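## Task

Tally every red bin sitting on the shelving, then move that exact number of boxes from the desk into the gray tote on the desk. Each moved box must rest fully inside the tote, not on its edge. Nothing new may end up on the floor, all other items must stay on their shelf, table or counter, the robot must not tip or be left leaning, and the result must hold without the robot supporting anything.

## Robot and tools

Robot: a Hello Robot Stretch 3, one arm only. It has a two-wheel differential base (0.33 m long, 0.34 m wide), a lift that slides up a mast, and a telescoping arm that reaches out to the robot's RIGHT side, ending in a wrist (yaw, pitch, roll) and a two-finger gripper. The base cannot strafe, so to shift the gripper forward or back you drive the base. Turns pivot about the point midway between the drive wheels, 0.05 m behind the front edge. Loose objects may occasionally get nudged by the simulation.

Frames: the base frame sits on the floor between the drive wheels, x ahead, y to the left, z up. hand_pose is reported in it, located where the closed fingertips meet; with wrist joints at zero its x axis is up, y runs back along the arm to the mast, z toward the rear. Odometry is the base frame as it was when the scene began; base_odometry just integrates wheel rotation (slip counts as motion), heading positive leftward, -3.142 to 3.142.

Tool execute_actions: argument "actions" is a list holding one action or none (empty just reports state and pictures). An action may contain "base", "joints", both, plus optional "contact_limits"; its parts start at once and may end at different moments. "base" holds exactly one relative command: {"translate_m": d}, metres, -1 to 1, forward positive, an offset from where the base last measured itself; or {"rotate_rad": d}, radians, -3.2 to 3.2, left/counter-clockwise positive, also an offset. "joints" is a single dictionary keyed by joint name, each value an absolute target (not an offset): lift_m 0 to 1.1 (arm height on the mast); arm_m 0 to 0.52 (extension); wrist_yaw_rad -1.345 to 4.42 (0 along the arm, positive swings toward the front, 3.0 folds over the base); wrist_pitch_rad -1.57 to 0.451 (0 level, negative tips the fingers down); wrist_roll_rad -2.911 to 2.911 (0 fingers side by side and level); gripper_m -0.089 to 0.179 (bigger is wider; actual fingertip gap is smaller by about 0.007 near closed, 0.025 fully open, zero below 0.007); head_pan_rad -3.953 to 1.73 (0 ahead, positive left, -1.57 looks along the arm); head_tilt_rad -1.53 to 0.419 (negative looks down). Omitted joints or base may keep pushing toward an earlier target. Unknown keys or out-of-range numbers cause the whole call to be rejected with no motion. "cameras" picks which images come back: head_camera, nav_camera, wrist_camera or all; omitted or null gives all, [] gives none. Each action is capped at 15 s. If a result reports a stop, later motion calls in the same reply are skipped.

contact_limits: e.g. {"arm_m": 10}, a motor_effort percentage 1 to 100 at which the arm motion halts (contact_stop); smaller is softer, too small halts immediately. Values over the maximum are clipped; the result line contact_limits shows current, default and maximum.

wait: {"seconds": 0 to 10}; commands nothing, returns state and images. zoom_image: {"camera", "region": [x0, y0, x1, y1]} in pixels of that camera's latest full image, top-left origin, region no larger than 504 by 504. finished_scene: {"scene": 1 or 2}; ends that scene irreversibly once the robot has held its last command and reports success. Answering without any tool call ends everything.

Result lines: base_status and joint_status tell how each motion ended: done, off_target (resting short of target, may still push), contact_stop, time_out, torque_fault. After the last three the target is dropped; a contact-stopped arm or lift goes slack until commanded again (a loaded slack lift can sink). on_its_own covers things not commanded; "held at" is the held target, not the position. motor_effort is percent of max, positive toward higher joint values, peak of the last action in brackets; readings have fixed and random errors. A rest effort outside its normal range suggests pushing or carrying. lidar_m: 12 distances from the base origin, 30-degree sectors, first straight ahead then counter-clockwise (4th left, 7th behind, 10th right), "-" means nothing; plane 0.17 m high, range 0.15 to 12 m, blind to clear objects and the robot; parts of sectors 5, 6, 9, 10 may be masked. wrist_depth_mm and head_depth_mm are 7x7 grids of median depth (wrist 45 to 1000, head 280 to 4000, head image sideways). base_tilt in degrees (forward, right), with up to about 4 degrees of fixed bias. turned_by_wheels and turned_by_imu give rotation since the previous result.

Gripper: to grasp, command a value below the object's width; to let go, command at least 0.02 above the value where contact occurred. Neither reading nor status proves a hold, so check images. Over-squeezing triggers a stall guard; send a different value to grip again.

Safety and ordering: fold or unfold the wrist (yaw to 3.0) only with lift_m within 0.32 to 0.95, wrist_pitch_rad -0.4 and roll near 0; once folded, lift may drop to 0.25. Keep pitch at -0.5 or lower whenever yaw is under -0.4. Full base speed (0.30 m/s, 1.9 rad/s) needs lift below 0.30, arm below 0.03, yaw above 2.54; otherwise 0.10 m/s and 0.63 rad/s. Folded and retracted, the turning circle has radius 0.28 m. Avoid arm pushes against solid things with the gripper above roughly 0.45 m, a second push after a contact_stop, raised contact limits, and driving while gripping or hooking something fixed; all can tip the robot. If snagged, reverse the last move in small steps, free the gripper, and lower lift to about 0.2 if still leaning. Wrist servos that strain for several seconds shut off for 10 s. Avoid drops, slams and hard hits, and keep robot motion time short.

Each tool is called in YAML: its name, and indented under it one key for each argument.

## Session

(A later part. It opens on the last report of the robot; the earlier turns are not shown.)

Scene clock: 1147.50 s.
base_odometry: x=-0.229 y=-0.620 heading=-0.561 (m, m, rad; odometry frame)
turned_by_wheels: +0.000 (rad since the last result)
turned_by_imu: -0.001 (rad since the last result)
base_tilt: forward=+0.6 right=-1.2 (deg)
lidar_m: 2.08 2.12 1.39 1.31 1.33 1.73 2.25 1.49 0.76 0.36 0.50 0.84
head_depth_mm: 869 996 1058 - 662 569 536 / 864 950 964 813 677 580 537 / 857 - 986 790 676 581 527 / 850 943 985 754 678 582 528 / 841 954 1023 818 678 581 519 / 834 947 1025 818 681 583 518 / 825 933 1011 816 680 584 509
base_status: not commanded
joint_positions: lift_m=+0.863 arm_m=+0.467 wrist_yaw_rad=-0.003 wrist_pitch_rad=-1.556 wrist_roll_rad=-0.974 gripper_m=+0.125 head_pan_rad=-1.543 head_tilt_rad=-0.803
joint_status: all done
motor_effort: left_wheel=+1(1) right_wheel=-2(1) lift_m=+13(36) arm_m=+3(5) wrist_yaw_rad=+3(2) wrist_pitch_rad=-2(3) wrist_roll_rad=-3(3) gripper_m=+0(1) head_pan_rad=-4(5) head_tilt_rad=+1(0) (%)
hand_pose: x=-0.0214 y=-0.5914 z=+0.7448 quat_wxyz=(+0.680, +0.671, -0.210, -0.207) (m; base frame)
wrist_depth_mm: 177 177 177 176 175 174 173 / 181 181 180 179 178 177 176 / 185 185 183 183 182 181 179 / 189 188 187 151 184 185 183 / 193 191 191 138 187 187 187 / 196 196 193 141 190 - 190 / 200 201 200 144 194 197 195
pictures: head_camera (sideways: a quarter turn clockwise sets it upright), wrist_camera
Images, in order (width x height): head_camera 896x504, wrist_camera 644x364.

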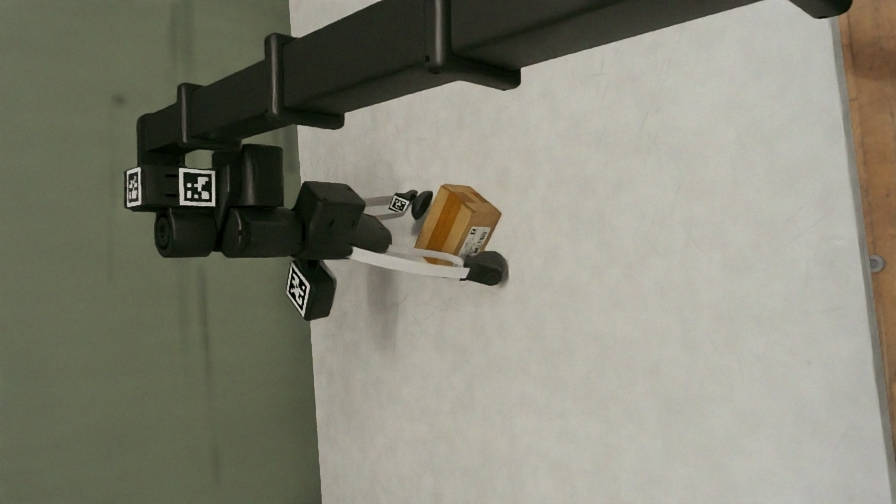

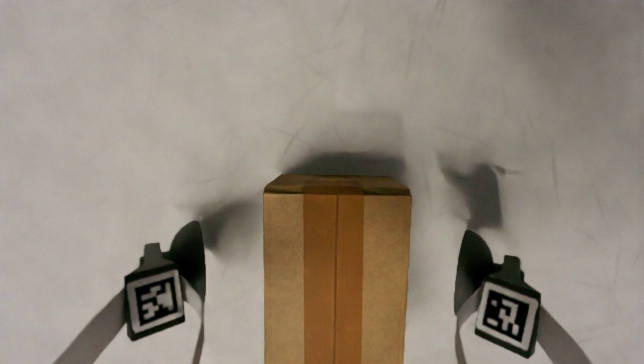

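execute_actions:
  actions:
    - {"joints": {"gripper_m": 0.022}}
  cameras: ["wrist_camera"]

execute_actions:
  actions:
    - {"joints": {"lift_m": 0.95}}
  cameras: ["wrist_camera"]

Scene clock: 1159.03 s.
base_odometry: x=-0.229 y=-0.620 heading=-0.561 (m, m, rad; odometry frame)
turned_by_wheels: +0.000 (rad since the last result)
turned_by_imu: -0.001 (rad since the last result)
base_tilt: forward=+0.7 right=-1.3 (deg)
lidar_m: 2.07 2.12 1.39 1.31 1.33 1.73 2.24 1.49 0.76 0.36 0.50 0.84
head_depth_mm: 873 991 1051 - 663 570 536 / 863 951 962 816 676 581 536 / 857 - 983 791 679 582 527 / 851 946 983 758 682 582 528 / 843 956 1023 817 680 583 520 / 834 946 1025 817 680 583 518 / 825 937 1014 819 682 583 510
base_status: not commanded
joint_positions: lift_m=+0.863 arm_m=+0.467 wrist_yaw_rad=-0.003 wrist_pitch_rad=-1.556 wrist_roll_rad=-0.974 gripper_m=+0.023 head_pan_rad=-1.543 head_tilt_rad=-0.803
joint_status: all done
motor_effort: left_wheel=+1(2) right_wheel=-1(1) lift_m=+13(13) arm_m=+3(4) wrist_yaw_rad=+2(3) wrist_pitch_rad=-3(2) wrist_roll_rad=-3(4) gripper_m=-14(90) head_pan_rad=-5(5) head_tilt_rad=+1(0) (%)
hand_pose: x=-0.0214 y=-0.5914 z=+0.7448 quat_wxyz=(+0.680, +0.671, -0.210, -0.207) (m; base frame)
wrist_depth_mm: 178 177 177 176 175 174 173 / 181 180 180 179 178 177 177 / 185 184 183 182 181 181 180 / 188 188 187 152 185 184 184 / 193 192 190 135 187 187 187 / 197 195 139 137 137 192 191 / 202 200 199 140 141 195 195
pictures: wrist_camera
Images, in order (width x height): wrist_camera 644x364.

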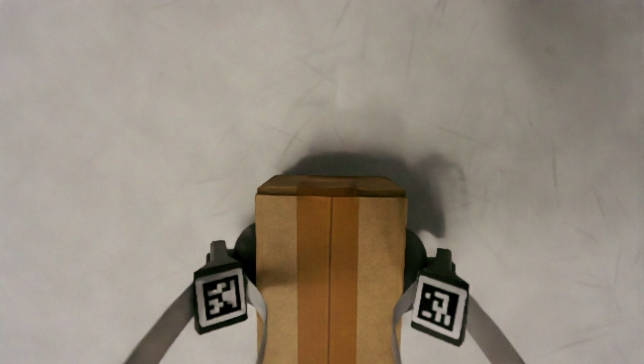

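Scene clock: 1160.67 s.
base_odometry: x=-0.229 y=-0.620 heading=-0.561 (m, m, rad; odometry frame)
turned_by_wheels: +0.000 (rad since the last result)
turned_by_imu: +0.000 (rad since the last result)
base_tilt: forward=+0.7 right=-1.3 (deg)
lidar_m: 2.07 2.11 1.39 1.31 1.33 1.73 2.24 1.49 0.76 0.36 0.50 0.84
head_depth_mm: 857 - 1015 811 679 581 536 / - 1011 1015 813 680 582 537 / - 997 1020 790 677 581 526 / 827 - 1002 770 678 582 528 / 843 941 1018 816 680 582 519 / 833 947 1020 818 681 583 518 / 827 934 1013 817 682 583 510
base_status: not commanded
joint_positions: lift_m=+0.949 arm_m=+0.467 wrist_yaw_rad=-0.003 wrist_pitch_rad=-1.556 wrist_roll_rad=-0.974 gripper_m=+0.023 head_pan_rad=-1.543 head_tilt_rad=-0.803
joint_status: all done
motor_effort: left_wheel=+2(2) right_wheel=-1(1) lift_m=+40(41) arm_m=+3(3) wrist_yaw_rad=+2(3) wrist_pitch_rad=-2(3) wrist_roll_rad=-3(3) gripper_m=-14(14) head_pan_rad=-4(4) head_tilt_rad=+1(0) (%)
hand_pose: x=-0.0214 y=-0.5914 z=+0.8315 quat_wxyz=(+0.680, +0.671, -0.210, -0.207) (m; base frame)
wrist_depth_mm: 262 261 259 259 257 256 254 / 269 265 265 263 264 262 260 / 273 272 271 268 268 266 264 / 278 276 274 152 271 271 268 / 283 282 280 134 275 276 274 / 289 289 139 138 137 281 281 / 295 295 295 141 141 287 286
pictures: wrist_camera
Images, in order (width x height): wrist_camera 644x364.

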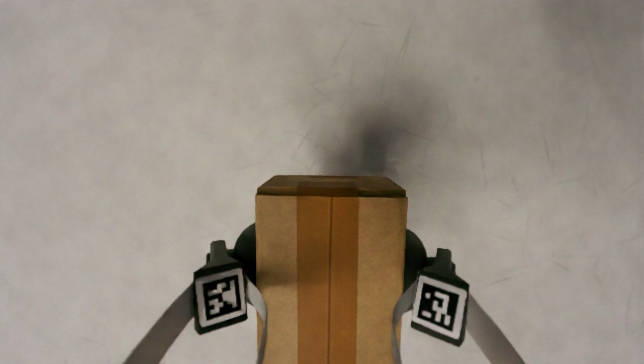

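execute_actions:
  actions:
    - {"base": {"rotate_rad": 0.98}, "joints": {"lift_m": 1.01, "arm_m": 0.486, "wrist_roll_rad": -0.784}}

Scene clock: 1171.83 s.
base_odometry: x=-0.229 y=-0.620 heading=+0.419 (m, m, rad; odometry frame)
turned_by_wheels: +0.980 (rad since the last result)
turned_by_imu: +0.964 (rad since the last result)
base_tilt: forward=+0.7 right=-1.2 (deg)
lidar_m: 1.43 1.31 1.32 1.64 2.67 1.62 0.76 0.36 0.75 0.50 2.08 2.10
head_depth_mm: - 1120 1020 747 677 581 507 / 1118 1210 1020 703 647 581 517 / 1258 1318 982 677 646 581 1119 / 1416 - 758 725 679 608 1161 / 1562 1832 1015 752 697 1304 1165 / 1812 2135 2317 816 1483 1322 1166 / 1921 2133 2267 869 1557 1328 1164
base_status: done
joint_positions: lift_m=+1.009 arm_m=+0.486 wrist_yaw_rad=-0.002 wrist_pitch_rad=-1.556 wrist_roll_rad=-0.790 gripper_m=+0.023 head_pan_rad=-1.543 head_tilt_rad=-0.803
joint_status: all done
motor_effort: left_wheel=-1(7) right_wheel=+2(10) lift_m=+40(42) arm_m=+3(3) wrist_yaw_rad=+2(2) wrist_pitch_rad=-3(2) wrist_roll_rad=+4(4) gripper_m=-13(14) head_pan_rad=-4(5) head_tilt_rad=+1(1) (%)
hand_pose: x=-0.0215 y=-0.6104 z=+0.8915 quat_wxyz=(+0.658, +0.649, -0.272, -0.268) (m; base frame)
wrist_depth_mm: - 320 316 318 316 313 312 / - 325 323 320 319 319 317 / - 332 211 209 208 323 323 / - 340 252 152 265 331 329 / - 348 220 135 232 336 337 / - 353 138 137 137 344 345 / - 363 263 141 141 351 349
pictures: head_camera (sideways: a quarter turn clockwise sets it upright), nav_camera (sideways: a quarter turn counterclockwise sets it upright), wrist_camera
Images, in order (width x height): head_camera 896x504, nav_camera 672x504, wrist_camera 644x364.

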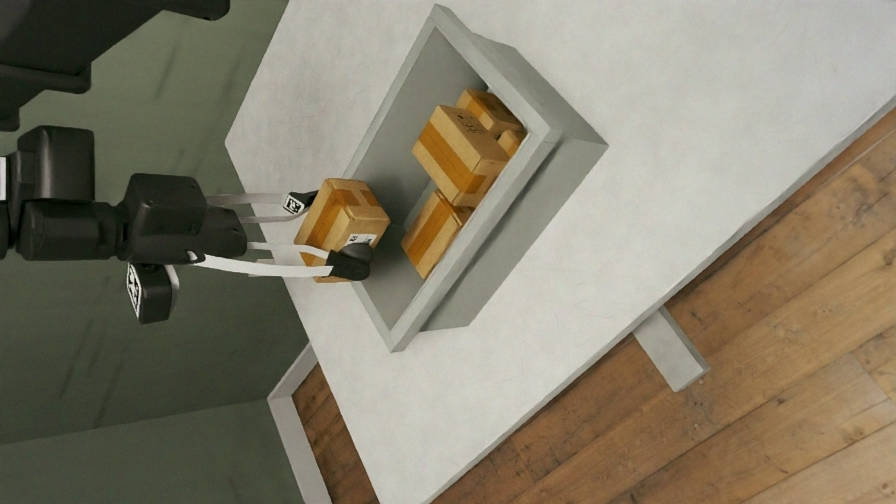

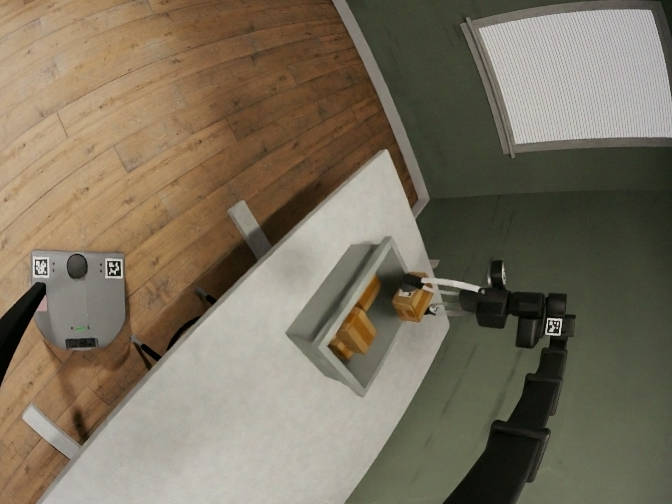

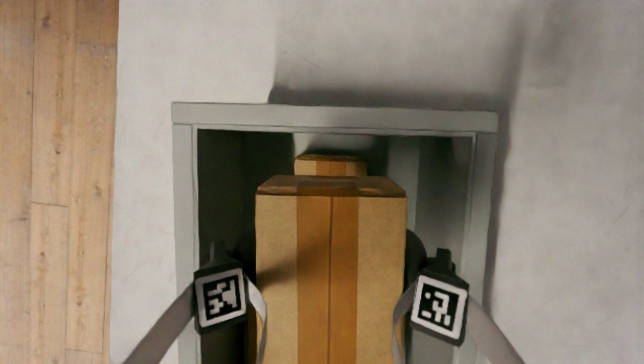

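execute_actions:
  actions:
    - {"joints": {"lift_m": 0.914}}
  cameras: ["wrist_camera", "head_camera"]

Scene clock: 1180.63 s.
base_odometry: x=-0.229 y=-0.620 heading=+0.419 (m, m, rad; odometry frame)
turned_by_wheels: +0.000 (rad since the last result)
turned_by_imu: -0.001 (rad since the last result)
base_tilt: forward=+0.7 right=-1.3 (deg)
lidar_m: 1.43 1.31 1.32 1.64 2.67 1.62 0.76 0.36 0.74 0.50 2.08 2.09
head_depth_mm: 1008 1069 - 685 678 581 508 / 1083 - 982 702 646 580 516 / 1194 1260 1018 677 645 582 1122 / 1368 1602 803 697 679 607 1162 / 1563 1798 1019 752 696 1306 1163 / 1806 2159 2326 819 1485 1325 1159 / 1916 2119 2245 870 1559 1332 1166
base_status: not commanded
joint_positions: lift_m=+0.915 arm_m=+0.486 wrist_yaw_rad=-0.002 wrist_pitch_rad=-1.556 wrist_roll_rad=-0.790 gripper_m=+0.023 head_pan_rad=-1.543 head_tilt_rad=-0.803
joint_status: all done
motor_effort: left_wheel=-1(1) right_wheel=+2(3) lift_m=+13(36) arm_m=+3(3) wrist_yaw_rad=+2(2) wrist_pitch_rad=-2(3) wrist_roll_rad=+4(4) gripper_m=-14(14) head_pan_rad=-5(4) head_tilt_rad=+1(1) (%)
hand_pose: x=-0.0215 y=-0.6104 z=+0.7967 quat_wxyz=(+0.658, +0.649, -0.272, -0.268) (m; base frame)
wrist_depth_mm: 228 227 227 225 224 223 221 / 232 115 114 228 226 226 224 / 176 128 202 154 114 114 113 / 180 147 235 151 235 166 116 / 245 148 206 135 232 164 120 / 254 149 139 138 137 163 121 / 257 139 211 141 141 150 125
pictures: head_camera (sideways: a quarter turn clockwise sets it upright), wrist_camera
Images, in order (width x height): head_camera 896x504, wrist_camera 644x364.

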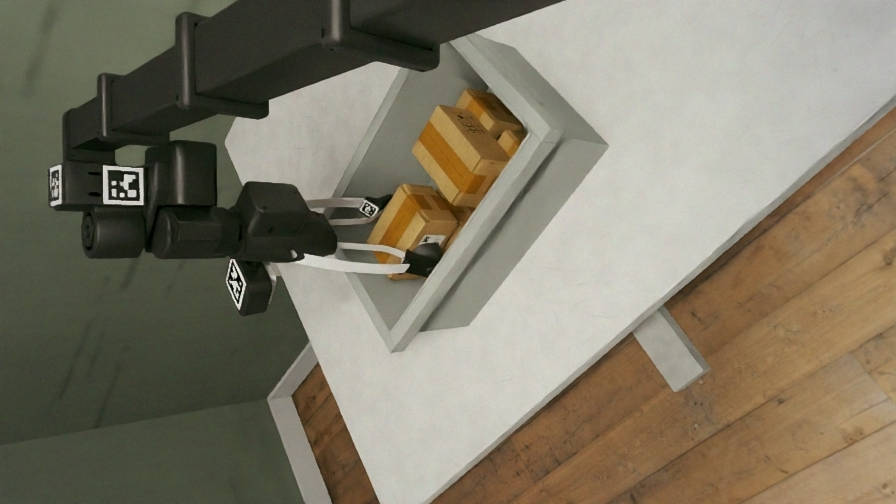

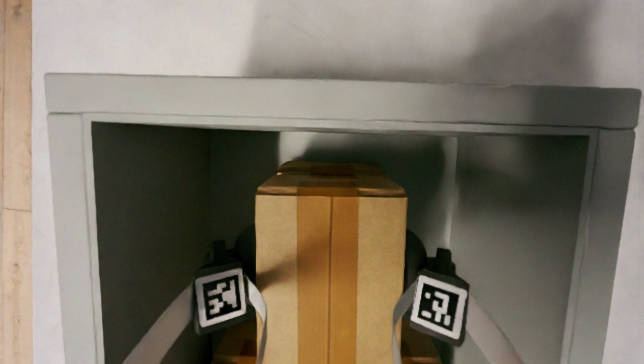

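execute_actions:
  actions:
    - {"joints": {"lift_m": 0.912, "gripper_m": 0.095}}
  cameras: ["wrist_camera"]

execute_actions:
  actions:
    - {"joints": {"lift_m": 0.995, "head_pan_rad": -1.75}}

Scene clock: 1190.60 s.
base_odometry: x=-0.229 y=-0.620 heading=+0.419 (m, m, rad; odometry frame)
turned_by_wheels: +0.000 (rad since the last result)
turned_by_imu: -0.001 (rad since the last result)
base_tilt: forward=+0.7 right=-1.2 (deg)
lidar_m: 1.42 1.31 1.32 1.64 2.67 1.62 0.76 0.36 0.75 0.50 2.08 2.09
head_depth_mm: 1010 1073 - 692 678 580 507 / 1080 - 982 704 647 581 518 / 1186 1262 1018 673 646 580 1114 / 1367 1609 820 701 680 608 1160 / 1554 1805 1022 752 695 1302 1159 / 1819 2142 2324 817 1482 1323 1163 / 1917 2130 2243 868 1556 1338 1165
base_status: not commanded
joint_positions: lift_m=+0.913 arm_m=+0.486 wrist_yaw_rad=-0.002 wrist_pitch_rad=-1.557 wrist_roll_rad=-0.789 gripper_m=+0.095 head_pan_rad=-1.543 head_tilt_rad=-0.803
joint_status: all done
motor_effort: left_wheel=-2(1) right_wheel=+2(2) lift_m=+13(14) arm_m=+3(2) wrist_yaw_rad=+1(1) wrist_pitch_rad=-2(3) wrist_roll_rad=+4(4) gripper_m=+0(79) head_pan_rad=-4(4) head_tilt_rad=+1(1) (%)
hand_pose: x=-0.0215 y=-0.6100 z=+0.7948 quat_wxyz=(+0.658, +0.649, -0.272, -0.269) (m; base frame)
wrist_depth_mm: 228 226 225 223 222 221 220 / 231 113 112 112 225 223 222 / 116 127 208 164 121 112 111 / 178 146 233 150 232 167 115 / 244 147 226 135 136 165 117 / 250 138 243 138 138 152 120 / 258 161 222 141 200 161 121
pictures: wrist_camera
Images, in order (width x height): wrist_camera 644x364.

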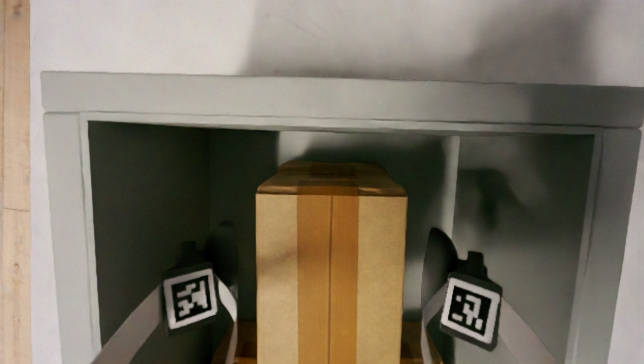

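Scene clock: 1192.20 s.
base_odometry: x=-0.229 y=-0.620 heading=+0.419 (m, m, rad; odometry frame)
turned_by_wheels: +0.000 (rad since the last result)
turned_by_imu: +0.000 (rad since the last result)
base_tilt: forward=+0.6 right=-1.3 (deg)
lidar_m: 1.43 1.31 1.32 1.64 2.67 1.62 0.76 0.36 0.75 0.50 2.07 2.09
head_depth_mm: 880 - - 789 677 580 507 / 930 - 980 791 679 581 509 / - 1195 1022 710 662 580 537 / 1164 1243 1024 687 640 582 1138 / 1164 1337 1018 706 664 607 1166 / - - 1025 719 681 1278 1164 / 1463 1783 1901 798 714 1321 1166
base_status: not commanded
joint_positions: lift_m=+0.994 arm_m=+0.486 wrist_yaw_rad=-0.002 wrist_pitch_rad=-1.557 wrist_roll_rad=-0.789 gripper_m=+0.095 head_pan_rad=-1.743 head_tilt_rad=-0.803
joint_status: all done
motor_effort: left_wheel=-1(2) right_wheel=+2(2) lift_m=+39(41) arm_m=+3(3) wrist_yaw_rad=+2(2) wrist_pitch_rad=-2(2) wrist_roll_rad=+4(4) gripper_m=+0(1) head_pan_rad=-4(22) head_tilt_rad=+0(1) (%)
hand_pose: x=-0.0215 y=-0.6100 z=+0.8765 quat_wxyz=(+0.658, +0.649, -0.272, -0.269) (m; base frame)
wrist_depth_mm: - 303 303 301 301 296 295 / - 312 309 306 303 305 303 / - 316 208 194 193 198 308 / - 323 285 216 300 215 314 / - 330 321 219 321 318 321 / - 337 325 223 310 328 327 / - 345 265 247 279 330 333
pictures: head_camera (sideways: a quarter turn clockwise sets it upright), nav_camera (sideways: a quarter turn counterclockwise sets it upright), wrist_camera
Images, in order (width x height): head_camera 896x504, nav_camera 672x504, wrist_camera 644x364.

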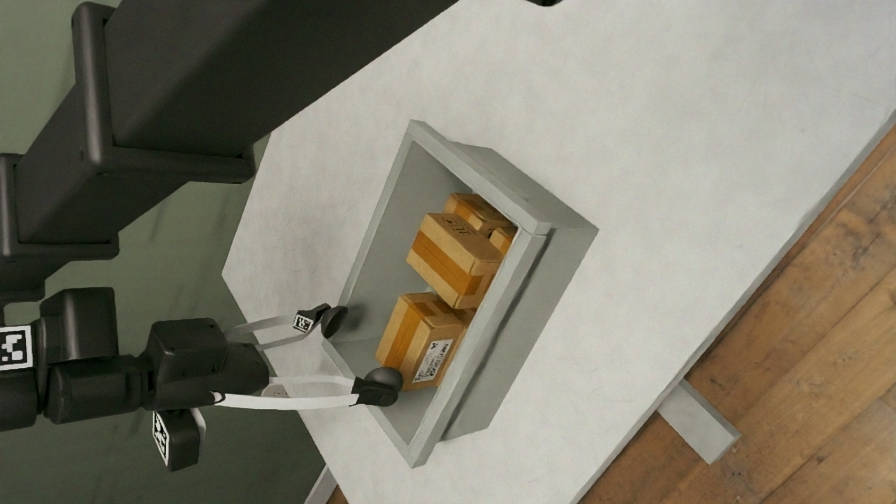

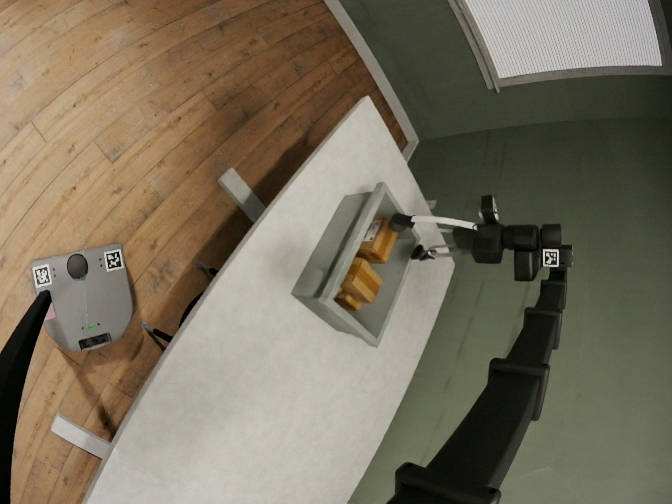

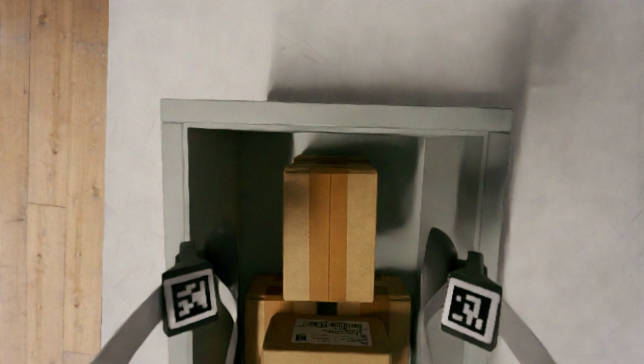

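All five boxes are inside the tote and below the rim. The sixth box was last seen on the desk, and the gripper is clear, so I'm ending scene 1.

finished_scene:
  scene: 1

The scene is finished: the task was done.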